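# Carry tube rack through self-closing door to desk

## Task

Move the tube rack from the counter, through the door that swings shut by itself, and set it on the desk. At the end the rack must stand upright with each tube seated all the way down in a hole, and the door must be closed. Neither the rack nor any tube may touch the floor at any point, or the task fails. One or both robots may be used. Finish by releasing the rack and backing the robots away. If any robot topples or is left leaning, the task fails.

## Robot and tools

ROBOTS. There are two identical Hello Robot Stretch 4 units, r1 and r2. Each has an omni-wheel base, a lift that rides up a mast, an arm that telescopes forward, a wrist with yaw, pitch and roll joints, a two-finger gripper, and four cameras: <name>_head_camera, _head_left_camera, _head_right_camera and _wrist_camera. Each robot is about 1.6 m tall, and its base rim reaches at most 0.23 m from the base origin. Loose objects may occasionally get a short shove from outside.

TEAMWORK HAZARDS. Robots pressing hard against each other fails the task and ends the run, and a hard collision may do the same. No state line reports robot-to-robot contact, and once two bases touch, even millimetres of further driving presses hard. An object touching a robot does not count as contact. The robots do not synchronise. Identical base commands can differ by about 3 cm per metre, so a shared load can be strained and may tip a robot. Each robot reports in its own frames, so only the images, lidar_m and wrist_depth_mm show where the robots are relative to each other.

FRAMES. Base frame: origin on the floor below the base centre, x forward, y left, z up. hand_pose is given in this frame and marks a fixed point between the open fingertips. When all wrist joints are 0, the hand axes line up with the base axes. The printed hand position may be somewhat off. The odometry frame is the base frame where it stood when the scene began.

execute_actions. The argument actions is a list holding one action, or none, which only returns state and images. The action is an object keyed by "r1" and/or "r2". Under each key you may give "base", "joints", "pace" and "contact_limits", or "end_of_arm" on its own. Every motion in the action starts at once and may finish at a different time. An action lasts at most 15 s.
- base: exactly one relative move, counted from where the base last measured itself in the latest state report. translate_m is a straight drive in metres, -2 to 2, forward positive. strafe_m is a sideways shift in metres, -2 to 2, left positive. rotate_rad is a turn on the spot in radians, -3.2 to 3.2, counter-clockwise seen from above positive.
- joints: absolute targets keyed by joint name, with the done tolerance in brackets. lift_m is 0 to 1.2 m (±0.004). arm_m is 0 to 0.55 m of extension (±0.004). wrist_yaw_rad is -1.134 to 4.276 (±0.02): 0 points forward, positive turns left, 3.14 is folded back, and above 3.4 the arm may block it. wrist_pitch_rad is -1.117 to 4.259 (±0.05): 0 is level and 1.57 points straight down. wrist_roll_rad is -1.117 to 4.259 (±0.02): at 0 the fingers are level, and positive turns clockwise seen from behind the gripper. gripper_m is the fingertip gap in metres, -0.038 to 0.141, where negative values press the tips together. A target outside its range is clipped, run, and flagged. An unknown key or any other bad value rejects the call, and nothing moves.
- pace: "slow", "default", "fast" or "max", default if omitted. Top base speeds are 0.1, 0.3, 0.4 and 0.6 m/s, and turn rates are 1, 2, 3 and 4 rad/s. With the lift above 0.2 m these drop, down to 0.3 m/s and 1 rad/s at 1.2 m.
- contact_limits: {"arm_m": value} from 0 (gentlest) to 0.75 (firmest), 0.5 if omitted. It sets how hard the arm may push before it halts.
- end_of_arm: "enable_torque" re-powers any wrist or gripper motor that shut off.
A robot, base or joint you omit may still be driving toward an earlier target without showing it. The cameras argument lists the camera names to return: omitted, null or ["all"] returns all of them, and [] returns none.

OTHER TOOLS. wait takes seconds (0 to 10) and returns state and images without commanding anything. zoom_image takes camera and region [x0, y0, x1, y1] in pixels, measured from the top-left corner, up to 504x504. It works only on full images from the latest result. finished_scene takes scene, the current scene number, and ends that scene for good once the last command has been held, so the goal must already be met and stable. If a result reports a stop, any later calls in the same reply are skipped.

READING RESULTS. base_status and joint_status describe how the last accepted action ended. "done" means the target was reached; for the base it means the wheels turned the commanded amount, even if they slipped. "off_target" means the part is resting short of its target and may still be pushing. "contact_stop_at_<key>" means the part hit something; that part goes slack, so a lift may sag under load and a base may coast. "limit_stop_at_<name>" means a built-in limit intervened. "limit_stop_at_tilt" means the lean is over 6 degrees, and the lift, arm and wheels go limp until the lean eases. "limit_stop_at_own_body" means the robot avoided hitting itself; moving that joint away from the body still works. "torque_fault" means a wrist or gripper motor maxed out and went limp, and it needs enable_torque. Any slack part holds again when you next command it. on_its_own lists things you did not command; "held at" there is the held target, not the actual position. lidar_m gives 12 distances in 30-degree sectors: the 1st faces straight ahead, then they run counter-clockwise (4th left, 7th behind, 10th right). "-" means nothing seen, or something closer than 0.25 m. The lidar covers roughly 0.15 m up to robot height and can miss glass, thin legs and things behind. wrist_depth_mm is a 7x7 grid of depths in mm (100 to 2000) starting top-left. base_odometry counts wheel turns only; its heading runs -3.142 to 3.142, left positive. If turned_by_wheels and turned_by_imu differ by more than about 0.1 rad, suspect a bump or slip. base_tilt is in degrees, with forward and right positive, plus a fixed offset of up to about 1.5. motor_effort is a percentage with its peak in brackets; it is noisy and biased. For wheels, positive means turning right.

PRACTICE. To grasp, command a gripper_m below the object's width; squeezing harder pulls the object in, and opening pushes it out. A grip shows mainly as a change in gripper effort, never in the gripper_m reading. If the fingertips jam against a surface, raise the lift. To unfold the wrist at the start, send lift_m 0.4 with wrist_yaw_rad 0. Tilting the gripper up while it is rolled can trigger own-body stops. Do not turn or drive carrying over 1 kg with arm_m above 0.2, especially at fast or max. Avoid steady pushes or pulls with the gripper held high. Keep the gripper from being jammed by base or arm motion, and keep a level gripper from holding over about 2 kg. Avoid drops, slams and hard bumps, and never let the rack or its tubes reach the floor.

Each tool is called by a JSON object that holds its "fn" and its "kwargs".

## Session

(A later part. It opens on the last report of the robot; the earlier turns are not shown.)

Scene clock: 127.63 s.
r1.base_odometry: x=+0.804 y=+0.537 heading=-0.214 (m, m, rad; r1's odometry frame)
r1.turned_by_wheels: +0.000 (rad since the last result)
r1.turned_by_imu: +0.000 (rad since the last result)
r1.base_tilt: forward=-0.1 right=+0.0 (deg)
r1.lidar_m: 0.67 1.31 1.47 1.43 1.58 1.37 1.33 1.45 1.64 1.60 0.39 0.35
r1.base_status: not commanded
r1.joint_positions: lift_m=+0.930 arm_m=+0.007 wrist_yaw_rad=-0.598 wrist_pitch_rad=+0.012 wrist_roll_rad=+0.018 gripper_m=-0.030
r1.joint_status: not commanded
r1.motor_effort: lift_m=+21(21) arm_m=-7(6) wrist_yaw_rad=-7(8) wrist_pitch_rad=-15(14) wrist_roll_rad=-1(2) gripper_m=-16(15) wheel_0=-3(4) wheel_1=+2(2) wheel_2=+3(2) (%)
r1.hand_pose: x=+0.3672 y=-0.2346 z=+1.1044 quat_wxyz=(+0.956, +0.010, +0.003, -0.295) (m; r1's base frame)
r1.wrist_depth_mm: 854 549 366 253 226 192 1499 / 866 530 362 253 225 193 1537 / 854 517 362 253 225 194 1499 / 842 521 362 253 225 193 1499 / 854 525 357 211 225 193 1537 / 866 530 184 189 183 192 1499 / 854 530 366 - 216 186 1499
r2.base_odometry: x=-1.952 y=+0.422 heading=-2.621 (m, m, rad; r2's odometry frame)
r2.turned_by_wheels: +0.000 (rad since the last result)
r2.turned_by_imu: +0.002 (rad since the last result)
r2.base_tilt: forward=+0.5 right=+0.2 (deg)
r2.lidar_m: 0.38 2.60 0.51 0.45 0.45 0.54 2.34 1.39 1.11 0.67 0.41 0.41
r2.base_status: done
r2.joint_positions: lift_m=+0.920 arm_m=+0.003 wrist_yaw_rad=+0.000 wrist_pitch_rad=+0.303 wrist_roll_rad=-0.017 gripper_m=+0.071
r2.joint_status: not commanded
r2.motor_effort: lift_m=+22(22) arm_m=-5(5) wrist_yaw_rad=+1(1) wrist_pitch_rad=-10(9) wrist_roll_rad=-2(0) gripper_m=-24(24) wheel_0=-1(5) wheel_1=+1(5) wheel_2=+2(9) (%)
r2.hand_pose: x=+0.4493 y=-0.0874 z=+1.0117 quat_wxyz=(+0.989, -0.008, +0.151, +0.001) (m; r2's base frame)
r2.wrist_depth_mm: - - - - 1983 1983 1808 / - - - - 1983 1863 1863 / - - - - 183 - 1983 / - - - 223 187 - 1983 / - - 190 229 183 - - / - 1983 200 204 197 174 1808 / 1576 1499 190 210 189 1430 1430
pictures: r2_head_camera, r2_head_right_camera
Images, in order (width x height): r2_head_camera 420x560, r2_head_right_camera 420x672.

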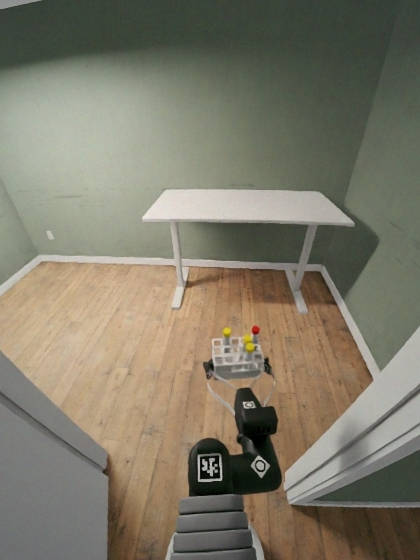

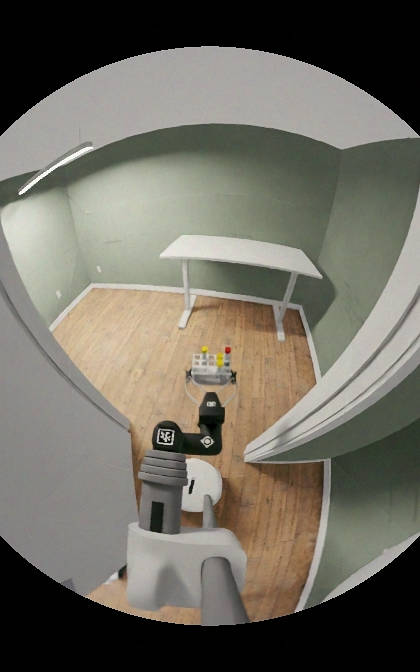

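{"fn": "execute_actions", "kwargs": {"actions": [{"r2":{"base":{"translate_m":0.65},"joints":{"lift_m":1.0}}}], "cameras": []}}

{"fn": "execute_actions", "kwargs": {"actions": [{"r1":{"base":{"strafe_m":-0.081},"joints":{"arm_m":0.027},"pace":"slow"},"r2":{"base":{"rotate_rad":-0.25},"pace":"slow"}}], "cameras": []}}

{"fn": "execute_actions", "kwargs": {"actions": [{"r1":{"base":{"strafe_m":-0.155},"joints":{"arm_m":0.093},"pace":"slow"},"r2":{"base":{"translate_m":0.35}}}], "cameras": ["r2_head_camera","r2_wrist_camera"]}}

Scene clock: 135.87 s.
r1.base_odometry: x=+0.804 y=+0.537 heading=-0.214 (m, m, rad; r1's odometry frame)
r1.turned_by_wheels: +0.000 (rad since the last result)
r1.turned_by_imu: +0.001 (rad since the last result)
r1.base_tilt: forward=-0.2 right=-0.1 (deg)
r1.lidar_m: 0.71 1.36 1.44 1.42 1.55 1.37 1.35 1.44 1.67 1.62 0.39 0.36
r1.base_status: not commanded
r1.joint_positions: lift_m=+0.930 arm_m=+0.007 wrist_yaw_rad=-0.598 wrist_pitch_rad=+0.012 wrist_roll_rad=+0.018 gripper_m=-0.030
r1.joint_status: not commanded
r1.motor_effort: lift_m=+21(21) arm_m=-7(7) wrist_yaw_rad=-6(6) wrist_pitch_rad=-15(17) wrist_roll_rad=+1(1) gripper_m=-17(16) wheel_0=-4(3) wheel_1=+2(1) wheel_2=+2(2) (%)
r1.hand_pose: x=+0.3672 y=-0.2346 z=+1.1044 quat_wxyz=(+0.956, +0.010, +0.003, -0.295) (m; r1's base frame)
r1.wrist_depth_mm: 866 544 364 253 224 193 1499 / 854 530 362 253 226 193 1499 / 866 530 359 252 226 194 1499 / 842 521 359 253 227 194 1499 / 854 521 359 212 226 192 1537 / 854 521 184 189 182 191 1499 / 866 530 368 - 216 186 1464
r2.base_odometry: x=-2.515 y=+0.099 heading=-2.621 (m, m, rad; r2's odometry frame)
r2.turned_by_wheels: +0.000 (rad since the last result)
r2.turned_by_imu: +0.003 (rad since the last result)
r2.base_tilt: forward=+0.5 right=+0.2 (deg)
r2.lidar_m: 0.40 1.01 2.56 0.64 0.62 0.71 2.98 0.54 0.48 1.19 1.21 0.39
r2.base_status: done
r2.joint_positions: lift_m=+1.000 arm_m=+0.003 wrist_yaw_rad=+0.000 wrist_pitch_rad=+0.303 wrist_roll_rad=-0.017 gripper_m=+0.071
r2.joint_status: all done
r2.motor_effort: lift_m=+22(25) arm_m=-5(5) wrist_yaw_rad=+1(1) wrist_pitch_rad=-9(9) wrist_roll_rad=+0(0) gripper_m=-24(25) wheel_0=-1(5) wheel_1=+0(4) wheel_2=+1(9) (%)
r2.hand_pose: x=+0.4492 y=-0.0874 z=+1.0917 quat_wxyz=(+0.989, -0.008, +0.151, +0.001) (m; r2's base frame)
r2.wrist_depth_mm: 1576 1537 1499 1397 1366 1336 1255 / 1618 1618 1499 1499 1430 1397 1336 / 1756 1708 1499 1229 182 1229 1182 / 1863 1042 866 223 175 820 778 / - 1808 191 229 205 1537 1464 / - 1921 201 204 196 174 1576 / 1756 1618 190 210 189 1576 1576
pictures: none
No camera images: the call's "cameras" was empty. Leave "cameras" out to get every camera's image.

Scene clock: 137.83 s.
r1.base_odometry: x=+0.786 y=+0.458 heading=-0.214 (m, m, rad; r1's odometry frame)
r1.turned_by_wheels: +0.000 (rad since the last result)
r1.turned_by_imu: +0.001 (rad since the last result)
r1.base_tilt: forward=-0.2 right=+0.0 (deg)
r1.lidar_m: 0.66 1.34 1.53 1.51 1.64 1.39 1.36 1.46 1.58 1.53 0.44 0.40
r1.base_status: done
r1.joint_positions: lift_m=+0.930 arm_m=+0.027 wrist_yaw_rad=-0.591 wrist_pitch_rad=+0.010 wrist_roll_rad=+0.018 gripper_m=-0.030
r1.joint_status: all done
r1.on_its_own: wrist_yaw_rad is at rest, and its effort (-26) is outside its rest range (-13 to +13)
r1.motor_effort: lift_m=+21(22) arm_m=+1(6) wrist_yaw_rad=-26(25) wrist_pitch_rad=-10(15) wrist_roll_rad=+2(2) gripper_m=-16(17) wheel_0=+1(5) wheel_1=-2(6) wheel_2=+6(6) (%)
r1.hand_pose: x=+0.3884 y=-0.2334 z=+1.1052 quat_wxyz=(+0.957, +0.010, +0.002, -0.291) (m; r1's base frame)
r1.wrist_depth_mm: 683 469 347 276 230 203 1430 / 691 462 342 277 229 200 1464 / 676 462 342 254 230 200 1430 / 676 452 340 252 229 202 1397 / 676 455 340 210 229 204 1397 / 676 459 184 184 183 203 1464 / 654 466 347 - 221 196 1430
r2.base_odometry: x=-2.515 y=+0.099 heading=-2.871 (m, m, rad; r2's odometry frame)
r2.turned_by_wheels: -0.250 (rad since the last result)
r2.turned_by_imu: -0.251 (rad since the last result)
r2.base_tilt: forward=+0.5 right=+0.2 (deg)
r2.lidar_m: 0.41 0.93 2.24 1.81 0.60 0.64 0.86 1.91 0.49 0.73 1.22 0.43
r2.base_status: done
r2.joint_positions: lift_m=+1.000 arm_m=+0.003 wrist_yaw_rad=+0.000 wrist_pitch_rad=+0.303 wrist_roll_rad=-0.017 gripper_m=+0.071
r2.joint_status: not commanded
r2.motor_effort: lift_m=+23(22) arm_m=-5(5) wrist_yaw_rad=+0(1) wrist_pitch_rad=-9(10) wrist_roll_rad=+1(1) gripper_m=-25(24) wheel_0=+0(3) wheel_1=+1(3) wheel_2=-1(8) (%)
r2.hand_pose: x=+0.4492 y=-0.0874 z=+1.0917 quat_wxyz=(+0.989, -0.008, +0.151, +0.001) (m; r2's base frame)
r2.wrist_depth_mm: 1336 1336 1397 1397 1397 1464 1499 / 1397 1430 1464 1464 1499 1537 1499 / 1464 1464 1499 1229 181 1229 1281 / 946 891 788 224 174 878 1430 / 1618 1576 190 231 180 1281 1618 / 1661 1160 201 204 196 174 1537 / 1756 1255 190 209 189 1464 1499
pictures: none
No camera images: the call's "cameras" was empty. Leave "cameras" out to get every camera's image.

Scene clock: 140.53 s.
r1.base_odometry: x=+0.754 y=+0.306 heading=-0.214 (m, m, rad; r1's odometry frame)
r1.turned_by_wheels: +0.000 (rad since the last result)
r1.turned_by_imu: -0.001 (rad since the last result)
r1.base_tilt: forward=-0.2 right=+0.0 (deg)
r1.lidar_m: 0.65 1.32 1.69 1.66 1.79 1.38 1.37 1.48 1.41 1.38 1.53 0.45
r1.base_status: done
r1.joint_positions: lift_m=+0.930 arm_m=+0.093 wrist_yaw_rad=-0.593 wrist_pitch_rad=+0.009 wrist_roll_rad=+0.018 gripper_m=-0.030
r1.joint_status: all done
r1.on_its_own: wrist_yaw_rad is at rest, and its effort (-20) is outside its rest range (-13 to +13)
r1.motor_effort: lift_m=+21(21) arm_m=+3(7) wrist_yaw_rad=-20(41) wrist_pitch_rad=-7(7) wrist_roll_rad=+2(3) gripper_m=-17(16) wheel_0=-2(5) wheel_1=-1(4) wheel_2=+4(8) (%)
r1.hand_pose: x=+0.4537 y=-0.2338 z=+1.1054 quat_wxyz=(+0.956, +0.010, +0.002, -0.292) (m; r1's base frame)
r1.wrist_depth_mm: 439 362 304 263 232 216 1308 / 445 362 303 263 232 216 1308 / 439 359 303 263 233 218 1308 / 436 357 303 262 233 217 1281 / 433 357 303 218 233 216 1281 / 436 362 183 185 183 216 1281 / 436 364 304 - 227 240 1281
r2.base_odometry: x=-2.853 y=+0.005 heading=-2.871 (m, m, rad; r2's odometry frame)
r2.turned_by_wheels: +0.000 (rad since the last result)
r2.turned_by_imu: +0.001 (rad since the last result)
r2.base_tilt: forward=+0.5 right=+0.2 (deg)
r2.lidar_m: 0.41 0.59 0.73 2.55 1.01 0.85 1.03 0.71 0.77 1.14 1.01 0.42
r2.base_status: done
r2.joint_positions: lift_m=+1.000 arm_m=+0.003 wrist_yaw_rad=+0.000 wrist_pitch_rad=+0.303 wrist_roll_rad=-0.017 gripper_m=+0.071
r2.joint_status: not commanded
r2.motor_effort: lift_m=+22(22) arm_m=-5(5) wrist_yaw_rad=+1(0) wrist_pitch_rad=-9(10) wrist_roll_rad=+1(0) gripper_m=-22(25) wheel_0=+1(5) wheel_1=+0(5) wheel_2=+1(7) (%)
r2.hand_pose: x=+0.4492 y=-0.0874 z=+1.0917 quat_wxyz=(+0.989, -0.008, +0.151, +0.001) (m; r2's base frame)
r2.wrist_depth_mm: 1025 1060 1060 1098 1118 1138 1118 / 1078 1098 1138 1138 1160 1182 1205 / 1138 1160 1182 1182 183 1205 1229 / 931 891 788 222 187 750 723 / 627 597 191 230 182 488 525 / 473 436 202 204 197 174 462 / 788 1397 190 210 189 1464 1025
pictures: r2_head_camera, r2_wrist_camera
Images, in order (width x height): r2_head_camera 420x560, r2_wrist_camera 616x392.

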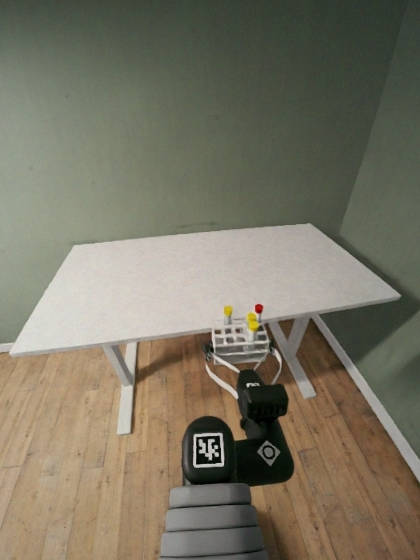

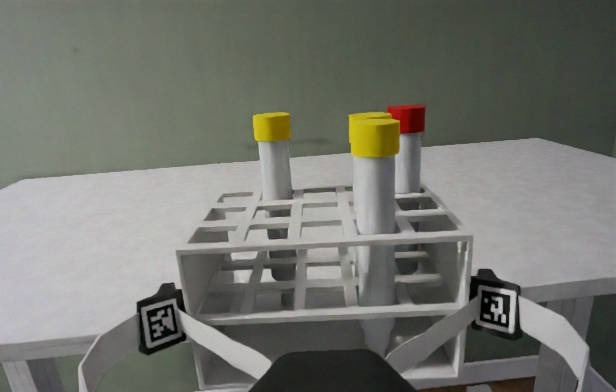

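{"fn": "execute_actions", "kwargs": {"actions": [{"r1":{"base":{"strafe_m":-0.139},"joints":{"arm_m":0.188},"pace":"slow"},"r2":{"joints":{"arm_m":0.36,"lift_m":0.96}}}], "cameras": []}}

{"fn": "execute_actions", "kwargs": {"actions": [{"r1":{"base":{"strafe_m":-0.117},"joints":{"arm_m":0.308},"pace":"slow"},"r2":{"joints":{"lift_m":0.925},"pace":"slow"}}], "cameras": ["r2_head_camera","r2_wrist_camera"]}}

Scene clock: 146.23 s.
r1.base_odometry: x=+0.724 y=+0.171 heading=-0.214 (m, m, rad; r1's odometry frame)
r1.turned_by_wheels: +0.000 (rad since the last result)
r1.turned_by_imu: +0.000 (rad since the last result)
r1.base_tilt: forward=-0.1 right=-0.2 (deg)
r1.lidar_m: 0.67 1.27 1.85 1.80 1.81 1.40 1.37 1.48 1.29 1.23 1.35 0.52
r1.base_status: done
r1.joint_positions: lift_m=+0.930 arm_m=+0.187 wrist_yaw_rad=-0.599 wrist_pitch_rad=+0.009 wrist_roll_rad=+0.018 gripper_m=-0.030
r1.joint_status: all done
r1.motor_effort: lift_m=+21(21) arm_m=+4(8) wrist_yaw_rad=-5(27) wrist_pitch_rad=-6(5) wrist_roll_rad=+2(3) gripper_m=-16(17) wheel_0=-2(8) wheel_1=-1(7) wheel_2=+0(6) (%)
r1.hand_pose: x=+0.5471 y=-0.2349 z=+1.1054 quat_wxyz=(+0.955, +0.010, +0.002, -0.295) (m; r1's base frame)
r1.wrist_depth_mm: 336 306 278 255 237 1281 1182 / 336 304 277 255 237 1255 1182 / 334 304 277 255 237 1255 1160 / 334 306 277 255 236 1255 1182 / 330 303 277 218 237 1281 1182 / 334 304 181 184 183 1255 1182 / 336 304 276 - 235 750 1160
r2.base_odometry: x=-2.853 y=+0.005 heading=-2.871 (m, m, rad; r2's odometry frame)
r2.turned_by_wheels: +0.000 (rad since the last result)
r2.turned_by_imu: +0.001 (rad since the last result)
r2.base_tilt: forward=+0.5 right=+0.1 (deg)
r2.lidar_m: 0.57 0.61 0.77 2.55 0.97 0.86 0.98 0.72 0.77 1.14 1.01 0.63
r2.base_status: not commanded
r2.joint_positions: lift_m=+0.960 arm_m=+0.359 wrist_yaw_rad=+0.000 wrist_pitch_rad=+0.303 wrist_roll_rad=-0.017 gripper_m=+0.071
r2.joint_status: all done
r2.motor_effort: lift_m=+13(20) arm_m=+5(4) wrist_yaw_rad=+1(1) wrist_pitch_rad=-10(10) wrist_roll_rad=+0(1) gripper_m=-24(26) wheel_0=+1(1) wheel_1=+0(1) wheel_2=+0(0) (%)
r2.hand_pose: x=+0.8054 y=-0.0874 z=+1.0524 quat_wxyz=(+0.988, -0.008, +0.151, +0.001) (m; r2's base frame)
r2.wrist_depth_mm: 732 741 750 759 778 788 798 / 759 778 778 788 809 820 842 / 798 820 820 842 181 854 854 / 809 741 661 223 175 621 603 / 517 500 190 229 202 402 436 / 394 364 200 204 197 175 343 / 314 286 190 209 189 276 272
pictures: none
No camera images: the call's "cameras" was empty. Leave "cameras" out to get every camera's image.

Scene clock: 148.73 s.
r1.base_odometry: x=+0.699 y=+0.056 heading=-0.215 (m, m, rad; r1's odometry frame)
r1.turned_by_wheels: -0.001 (rad since the last result)
r1.turned_by_imu: -0.001 (rad since the last result)
r1.base_tilt: forward=-0.2 right=+0.0 (deg)
r1.lidar_m: 0.74 1.16 1.93 1.91 1.84 1.43 1.39 1.51 1.16 1.14 1.24 0.62
r1.base_status: done
r1.joint_positions: lift_m=+0.930 arm_m=+0.307 wrist_yaw_rad=-0.606 wrist_pitch_rad=+0.009 wrist_roll_rad=+0.018 gripper_m=-0.030
r1.joint_status: all done
r1.on_its_own: wrist_yaw_rad is at rest, and its effort (+16) is outside its rest range (-13 to +13)
r1.motor_effort: lift_m=+21(22) arm_m=+5(5) wrist_yaw_rad=+16(16) wrist_pitch_rad=-4(5) wrist_roll_rad=+2(1) gripper_m=-14(16) wheel_0=-8(10) wheel_1=-4(6) wheel_2=-3(3) (%)
r1.hand_pose: x=+0.6653 y=-0.2361 z=+1.1054 quat_wxyz=(+0.954, +0.010, +0.002, -0.298) (m; r1's base frame)
r1.wrist_depth_mm: 274 266 258 250 241 1078 1078 / 273 265 258 249 243 1060 1060 / 274 266 257 250 243 1078 1078 / 274 266 258 251 243 1060 1078 / 274 266 258 250 242 1098 1042 / 276 267 255 185 182 1118 1060 / 276 267 259 - 243 1042 1042
r2.base_odometry: x=-2.853 y=+0.005 heading=-2.871 (m, m, rad; r2's odometry frame)
r2.turned_by_wheels: +0.000 (rad since the last result)
r2.turned_by_imu: +0.000 (rad since the last result)
r2.base_tilt: forward=+0.5 right=+0.2 (deg)
r2.lidar_m: 0.58 0.60 0.77 2.56 0.98 0.80 0.89 0.71 0.76 1.14 1.01 0.66
r2.base_status: not commanded
r2.joint_positions: lift_m=+0.925 arm_m=+0.359 wrist_yaw_rad=+0.000 wrist_pitch_rad=+0.303 wrist_roll_rad=-0.017 gripper_m=+0.071
r2.joint_status: all done
r2.motor_effort: lift_m=+12(13) arm_m=+5(5) wrist_yaw_rad=+1(1) wrist_pitch_rad=-10(9) wrist_roll_rad=+0(0) gripper_m=-23(24) wheel_0=+1(1) wheel_1=+0(0) wheel_2=+0(0) (%)
r2.hand_pose: x=+0.8054 y=-0.0874 z=+1.0175 quat_wxyz=(+0.988, -0.008, +0.151, +0.001) (m; r2's base frame)
r2.wrist_depth_mm: 732 741 750 759 778 788 798 / 759 768 788 798 809 831 831 / 788 809 809 831 182 842 820 / 647 621 554 224 175 521 500 / 433 424 190 229 202 336 366 / 329 306 202 205 197 174 286 / 263 239 190 209 189 230 228
pictures: r2_head_camera, r2_wrist_camera
Images, in order (width x height): r2_head_camera 420x560, r2_wrist_camera 616x392.

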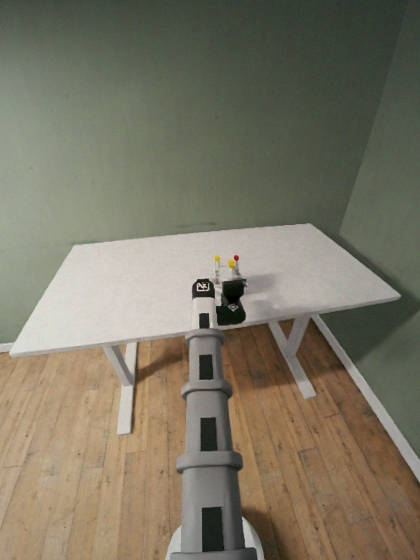

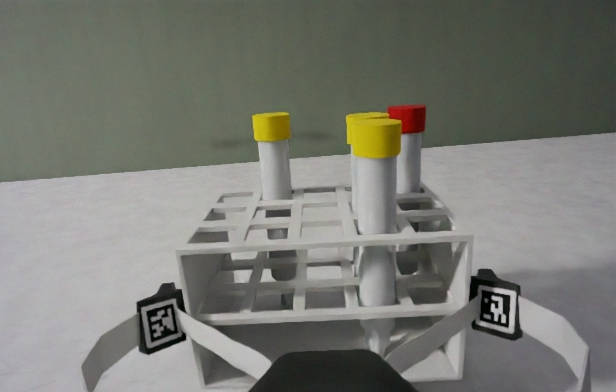

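{"fn": "execute_actions", "kwargs": {"actions": [{"r1":{"base":{"strafe_m":-0.08},"joints":{"arm_m":0.45},"pace":"slow"},"r2":{"joints":{"lift_m":0.899},"pace":"slow"}}], "cameras": []}}

{"fn": "execute_actions", "kwargs": {"actions": [{"r1":{"base":{"strafe_m":-0.038},"joints":{"arm_m":0.545},"pace":"slow"},"r2":{"joints":{"gripper_m":0.141},"pace":"slow"}}], "cameras": ["r2_wrist_camera"]}}

{"fn": "execute_actions", "kwargs": {"actions": [{"r1":{"joints":{"gripper_m":0.1}},"r2":{"joints":{"arm_m":0.2},"pace":"slow"}}], "cameras": ["r2_wrist_camera","r1_head_camera","r1_wrist_camera"]}}

Scene clock: 155.10 s.
r1.base_odometry: x=+0.682 y=-0.022 heading=-0.218 (m, m, rad; r1's odometry frame)
r1.turned_by_wheels: -0.003 (rad since the last result)
r1.turned_by_imu: -0.003 (rad since the last result)
r1.base_tilt: forward=-0.2 right=+0.0 (deg)
r1.lidar_m: 0.86 1.16 1.88 1.98 1.86 1.44 1.40 1.46 1.10 1.03 1.12 0.77
r1.base_status: done
r1.joint_positions: lift_m=+0.930 arm_m=+0.449 wrist_yaw_rad=-0.619 wrist_pitch_rad=+0.009 wrist_roll_rad=+0.018 gripper_m=-0.030
r1.joint_status: all done
r1.on_its_own: wrist_yaw_rad is at rest, and its effort (+52) is outside its rest range (-13 to +13)
r1.motor_effort: lift_m=+21(21) arm_m=+7(8) wrist_yaw_rad=+52(53) wrist_pitch_rad=-2(2) wrist_roll_rad=+2(2) gripper_m=-15(16) wheel_0=-17(17) wheel_1=-8(10) wheel_2=-16(16) (%)
r1.hand_pose: x=+0.8040 y=-0.2385 z=+1.1055 quat_wxyz=(+0.952, +0.010, +0.002, -0.304) (m; r1's base frame)
r1.wrist_depth_mm: 229 233 237 242 247 878 991 / 229 232 237 243 247 891 991 / 230 233 238 242 246 878 976 / 230 234 237 242 247 878 991 / 230 234 240 242 247 904 1008 / 231 234 237 189 177 904 976 / 231 233 239 - 250 878 976
r2.base_odometry: x=-2.853 y=+0.005 heading=-2.871 (m, m, rad; r2's odometry frame)
r2.turned_by_wheels: +0.000 (rad since the last result)
r2.turned_by_imu: +0.001 (rad since the last result)
r2.base_tilt: forward=+0.6 right=+0.2 (deg)
r2.lidar_m: 0.58 0.61 0.79 2.57 0.96 0.85 0.84 0.71 0.78 1.15 1.01 0.66
r2.base_status: not commanded
r2.joint_positions: lift_m=+0.899 arm_m=+0.359 wrist_yaw_rad=+0.000 wrist_pitch_rad=+0.303 wrist_roll_rad=-0.017 gripper_m=+0.071
r2.joint_status: all done
r2.motor_effort: lift_m=+13(13) arm_m=+5(5) wrist_yaw_rad=+0(1) wrist_pitch_rad=-9(10) wrist_roll_rad=+1(0) gripper_m=-23(24) wheel_0=+1(1) wheel_1=+0(0) wheel_2=+0(0) (%)
r2.hand_pose: x=+0.8054 y=-0.0874 z=+0.9914 quat_wxyz=(+0.988, -0.008, +0.151, +0.001) (m; r2's base frame)
r2.wrist_depth_mm: 732 741 750 759 788 788 798 / 759 778 778 798 809 820 842 / 798 788 809 715 182 732 699 / 559 530 469 223 175 445 433 / 375 362 190 229 202 290 312 / 281 262 201 204 196 174 246 / 225 205 190 209 189 198 194
pictures: none
No camera images: the call's "cameras" was empty. Leave "cameras" out to get every camera's image.

Scene clock: 158.63 s.
r1.base_odometry: x=+0.674 y=-0.060 heading=-0.222 (m, m, rad; r1's odometry frame)
r1.turned_by_wheels: -0.004 (rad since the last result)
r1.turned_by_imu: -0.018 (rad since the last result)
r1.base_tilt: forward=-0.3 right=+0.0 (deg)
r1.lidar_m: 0.90 1.14 1.85 2.02 1.89 1.45 1.38 1.38 1.05 1.01 1.11 0.85
r1.base_status: done
r1.joint_positions: lift_m=+0.930 arm_m=+0.544 wrist_yaw_rad=-0.614 wrist_pitch_rad=+0.009 wrist_roll_rad=+0.017 gripper_m=-0.030
r1.joint_status: all done
r1.on_its_own: wrist_yaw_rad is at rest, and its effort (+38) is outside its rest range (-13 to +13)
r1.motor_effort: lift_m=+21(21) arm_m=+5(6) wrist_yaw_rad=+38(53) wrist_pitch_rad=-3(3) wrist_roll_rad=+4(3) gripper_m=-14(15) wheel_0=-20(24) wheel_1=-10(14) wheel_2=-15(19) (%)
r1.hand_pose: x=+0.9004 y=-0.2377 z=+1.1055 quat_wxyz=(+0.953, +0.010, +0.002, -0.302) (m; r1's base frame)
r1.wrist_depth_mm: 208 217 227 237 252 732 878 / 208 218 228 237 252 732 891 / 209 218 229 238 252 750 878 / 210 219 229 239 253 750 891 / 210 219 229 237 254 759 891 / 211 219 225 192 179 759 891 / 211 216 229 - 257 715 878
r2.base_odometry: x=-2.853 y=+0.005 heading=-2.871 (m, m, rad; r2's odometry frame)
r2.turned_by_wheels: +0.000 (rad since the last result)
r2.turned_by_imu: +0.001 (rad since the last result)
r2.base_tilt: forward=+0.5 right=+0.2 (deg)
r2.lidar_m: 0.59 0.58 0.76 2.57 1.00 0.80 0.80 0.70 0.79 1.14 1.01 0.64
r2.base_status: not commanded
r2.joint_positions: lift_m=+0.899 arm_m=+0.359 wrist_yaw_rad=+0.000 wrist_pitch_rad=+0.303 wrist_roll_rad=-0.017 gripper_m=+0.141
r2.joint_status: all done
r2.motor_effort: lift_m=+13(13) arm_m=+5(5) wrist_yaw_rad=+1(2) wrist_pitch_rad=-8(8) wrist_roll_rad=+0(0) gripper_m=+1(27) wheel_0=+1(1) wheel_1=+0(0) wheel_2=+0(0) (%)
r2.hand_pose: x=+0.8054 y=-0.0874 z=+0.9916 quat_wxyz=(+0.989, -0.008, +0.151, +0.001) (m; r2's base frame)
r2.wrist_depth_mm: 732 732 741 768 788 798 798 / 768 768 778 788 809 831 842 / 798 798 798 732 229 750 691 / 559 535 508 241 205 452 433 / 375 364 229 248 202 319 315 / 281 253 200 219 198 191 247 / 225 214 211 139 205 200 202
pictures: r2_wrist_camera
Images, in order (width x height): r2_wrist_camera 616x392.

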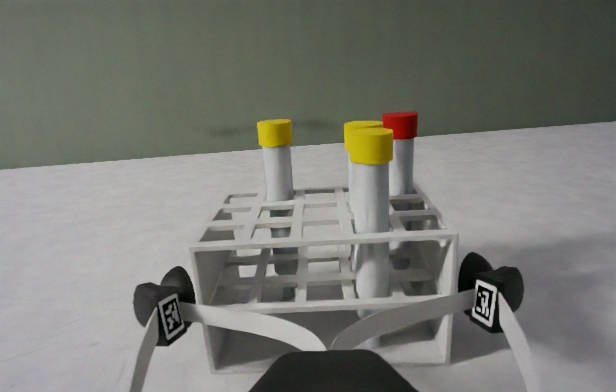

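Scene clock: 161.50 s.
r1.base_odometry: x=+0.674 y=-0.059 heading=-0.218 (m, m, rad; r1's odometry frame)
r1.turned_by_wheels: +0.003 (rad since the last result)
r1.turned_by_imu: +0.004 (rad since the last result)
r1.base_tilt: forward=-0.2 right=-0.1 (deg)
r1.lidar_m: 1.16 1.27 1.86 2.04 1.88 1.42 1.41 1.41 1.03 1.01 1.09 1.12
r1.base_status: not commanded
r1.joint_positions: lift_m=+0.930 arm_m=+0.544 wrist_yaw_rad=-0.600 wrist_pitch_rad=+0.009 wrist_roll_rad=+0.018 gripper_m=+0.100
r1.joint_status: all done
r1.motor_effort: lift_m=+22(21) arm_m=+3(5) wrist_yaw_rad=-3(44) wrist_pitch_rad=-6(6) wrist_roll_rad=+2(4) gripper_m=+0(14) wheel_0=-1(20) wheel_1=-1(10) wheel_2=+2(15) (%)
r1.hand_pose: x=+0.9042 y=-0.2350 z=+1.1054 quat_wxyz=(+0.955, +0.010, +0.002, -0.295) (m; r1's base frame)
r1.wrist_depth_mm: 389 421 469 525 603 707 820 / 389 421 473 535 609 707 831 / 387 427 473 530 609 715 831 / 389 427 473 530 609 707 831 / 392 430 469 530 609 715 854 / 392 424 455 525 214 723 842 / 392 418 473 - 634 723 854
r2.base_odometry: x=-2.853 y=+0.005 heading=-2.871 (m, m, rad; r2's odometry frame)
r2.turned_by_wheels: +0.000 (rad since the last result)
r2.turned_by_imu: +0.000 (rad since the last result)
r2.base_tilt: forward=+0.5 right=+0.2 (deg)
r2.lidar_m: 0.60 0.59 0.76 2.58 0.98 0.70 0.65 0.66 0.78 1.14 1.03 0.69
r2.base_status: not commanded
r2.joint_positions: lift_m=+0.899 arm_m=+0.201 wrist_yaw_rad=+0.000 wrist_pitch_rad=+0.303 wrist_roll_rad=-0.017 gripper_m=+0.141
r2.joint_status: all done
r2.motor_effort: lift_m=+13(13) arm_m=-5(5) wrist_yaw_rad=+1(0) wrist_pitch_rad=-8(8) wrist_roll_rad=-1(2) gripper_m=+2(1) wheel_0=+1(1) wheel_1=+0(0) wheel_2=+0(0) (%)
r2.hand_pose: x=+0.6472 y=-0.0874 z=+0.9916 quat_wxyz=(+0.989, -0.008, +0.151, +0.001) (m; r2's base frame)
r2.wrist_depth_mm: 866 878 891 904 931 946 960 / 917 917 931 960 946 976 991 / 931 931 931 387 691 741 699 / 564 539 508 407 399 449 439 / 375 362 355 342 334 322 317 / 283 254 246 264 250 190 248 / 227 216 219 140 223 224 232
pictures: r1_head_camera, r1_wrist_camera, r2_wrist_camera
Images, in order (width x height): r1_head_camera 420x560, r1_wrist_camera 616x392, r2_wrist_camera 616x392.

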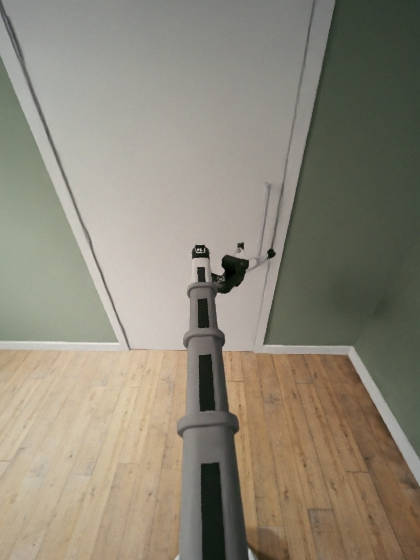

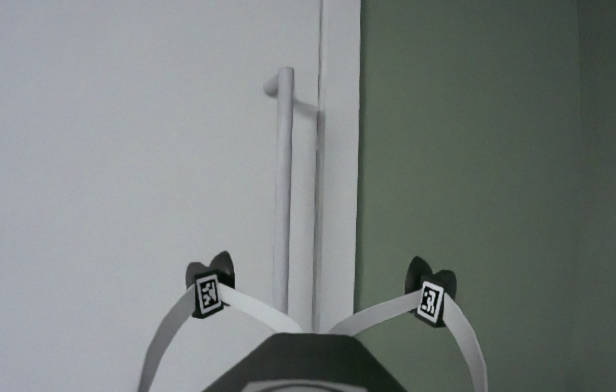

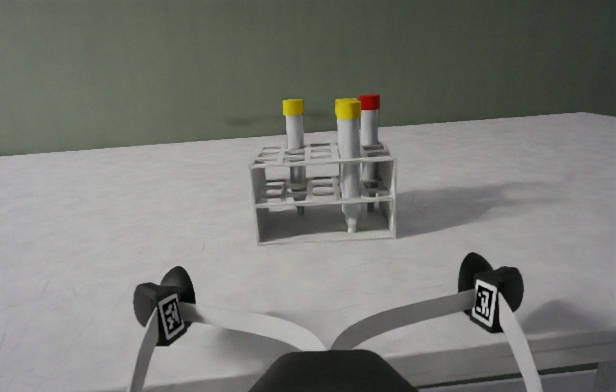

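{"fn": "execute_actions", "kwargs": {"actions": [{"r1":{"joints":{"arm_m":0.2},"pace":"fast"},"r2":{"joints":{"arm_m":0.02,"lift_m":0.86,"wrist_pitch_rad":0.0},"pace":"fast"}}], "cameras": ["r2_wrist_camera","r1_wrist_camera"]}}

{"fn": "zoom_image", "kwargs": {"camera": "r2_wrist_camera", "region": [220,150,420,330]}}

Scene clock: 164.87 s.
r1.base_odometry: x=+0.674 y=-0.059 heading=-0.218 (m, m, rad; r1's odometry frame)
r1.turned_by_wheels: +0.000 (rad since the last result)
r1.turned_by_imu: +0.000 (rad since the last result)
r1.base_tilt: forward=-0.2 right=-0.1 (deg)
r1.lidar_m: 1.17 1.27 1.85 2.03 1.88 1.42 1.39 1.41 1.03 0.99 1.09 1.13
r1.base_status: not commanded
r1.joint_positions: lift_m=+0.930 arm_m=+0.201 wrist_yaw_rad=-0.600 wrist_pitch_rad=+0.010 wrist_roll_rad=+0.018 gripper_m=+0.100
r1.joint_status: all done
r1.motor_effort: lift_m=+21(22) arm_m=-5(7) wrist_yaw_rad=-2(2) wrist_pitch_rad=-7(8) wrist_roll_rad=+3(1) gripper_m=+0(1) wheel_0=-1(2) wheel_1=-1(1) wheel_2=+0(2) (%)
r1.hand_pose: x=+0.5605 y=-0.2351 z=+1.1053 quat_wxyz=(+0.955, +0.010, +0.002, -0.296) (m; r1's base frame)
r1.wrist_depth_mm: 676 723 820 917 1060 1138 946 / 668 732 831 931 1060 1138 931 / 676 741 820 931 1042 1138 931 / 683 741 820 917 1060 1118 931 / 683 750 820 931 1042 1138 917 / 676 741 798 917 214 1078 931 / 676 732 820 - 1078 1042 904
r2.base_odometry: x=-2.853 y=+0.005 heading=-2.871 (m, m, rad; r2's odometry frame)
r2.turned_by_wheels: +0.000 (rad since the last result)
r2.turned_by_imu: +0.001 (rad since the last result)
r2.base_tilt: forward=+0.5 right=+0.2 (deg)
r2.lidar_m: 0.58 0.59 0.75 2.57 0.98 0.70 0.66 0.64 0.77 1.15 1.00 0.65
r2.base_status: not commanded
r2.joint_positions: lift_m=+0.860 arm_m=+0.021 wrist_yaw_rad=+0.000 wrist_pitch_rad=+0.003 wrist_roll_rad=-0.017 gripper_m=+0.141
r2.joint_status: all done
r2.motor_effort: lift_m=+13(13) arm_m=-5(4) wrist_yaw_rad=+1(0) wrist_pitch_rad=-8(12) wrist_roll_rad=+3(1) gripper_m=-1(0) wheel_0=+1(1) wheel_1=+0(0) wheel_2=+0(0) (%)
r2.hand_pose: x=+0.4802 y=-0.0875 z=+1.0378 quat_wxyz=(+1.000, -0.009, +0.001, +0.000) (m; r2's base frame)
r2.wrist_depth_mm: 1138 1160 1182 1182 1205 1205 1205 / 1138 1138 1182 1182 1205 1205 1205 / 1160 1160 1182 1182 1205 1229 1229 / 1138 1138 1160 1182 1182 1229 1229 / 1138 991 917 597 683 741 691 / 508 415 392 455 407 191 407 / 357 355 368 139 1205 1255 1255
pictures: r1_wrist_camera, r2_wrist_camera
Images, in order (width x height): r1_wrist_camera 616x392, r2_wrist_camera 616x392.

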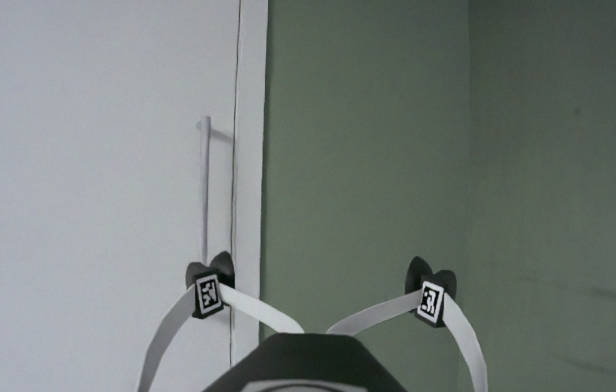

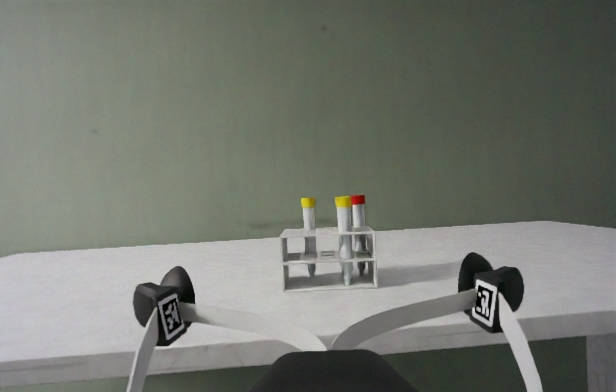

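Region (220, 150, 420, 330) of r2_wrist_camera's 616x392 image, scaled by 2.520; it fills the top 454 rows of this view, and the rest is white.

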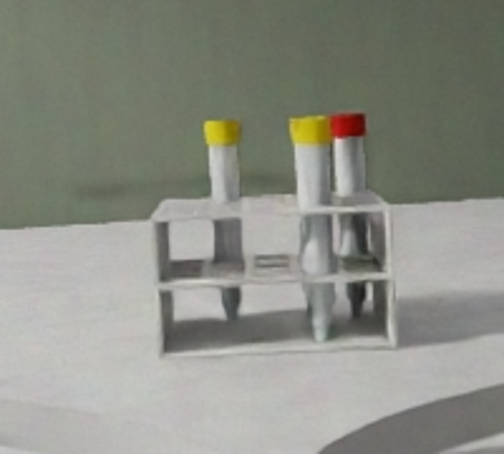

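The four tube caps sit level and the visible tips reach the rack's base, and the door is shut.

{"fn": "finished_scene", "kwargs": {"scene": 1}}

The scene is finished: the task was done.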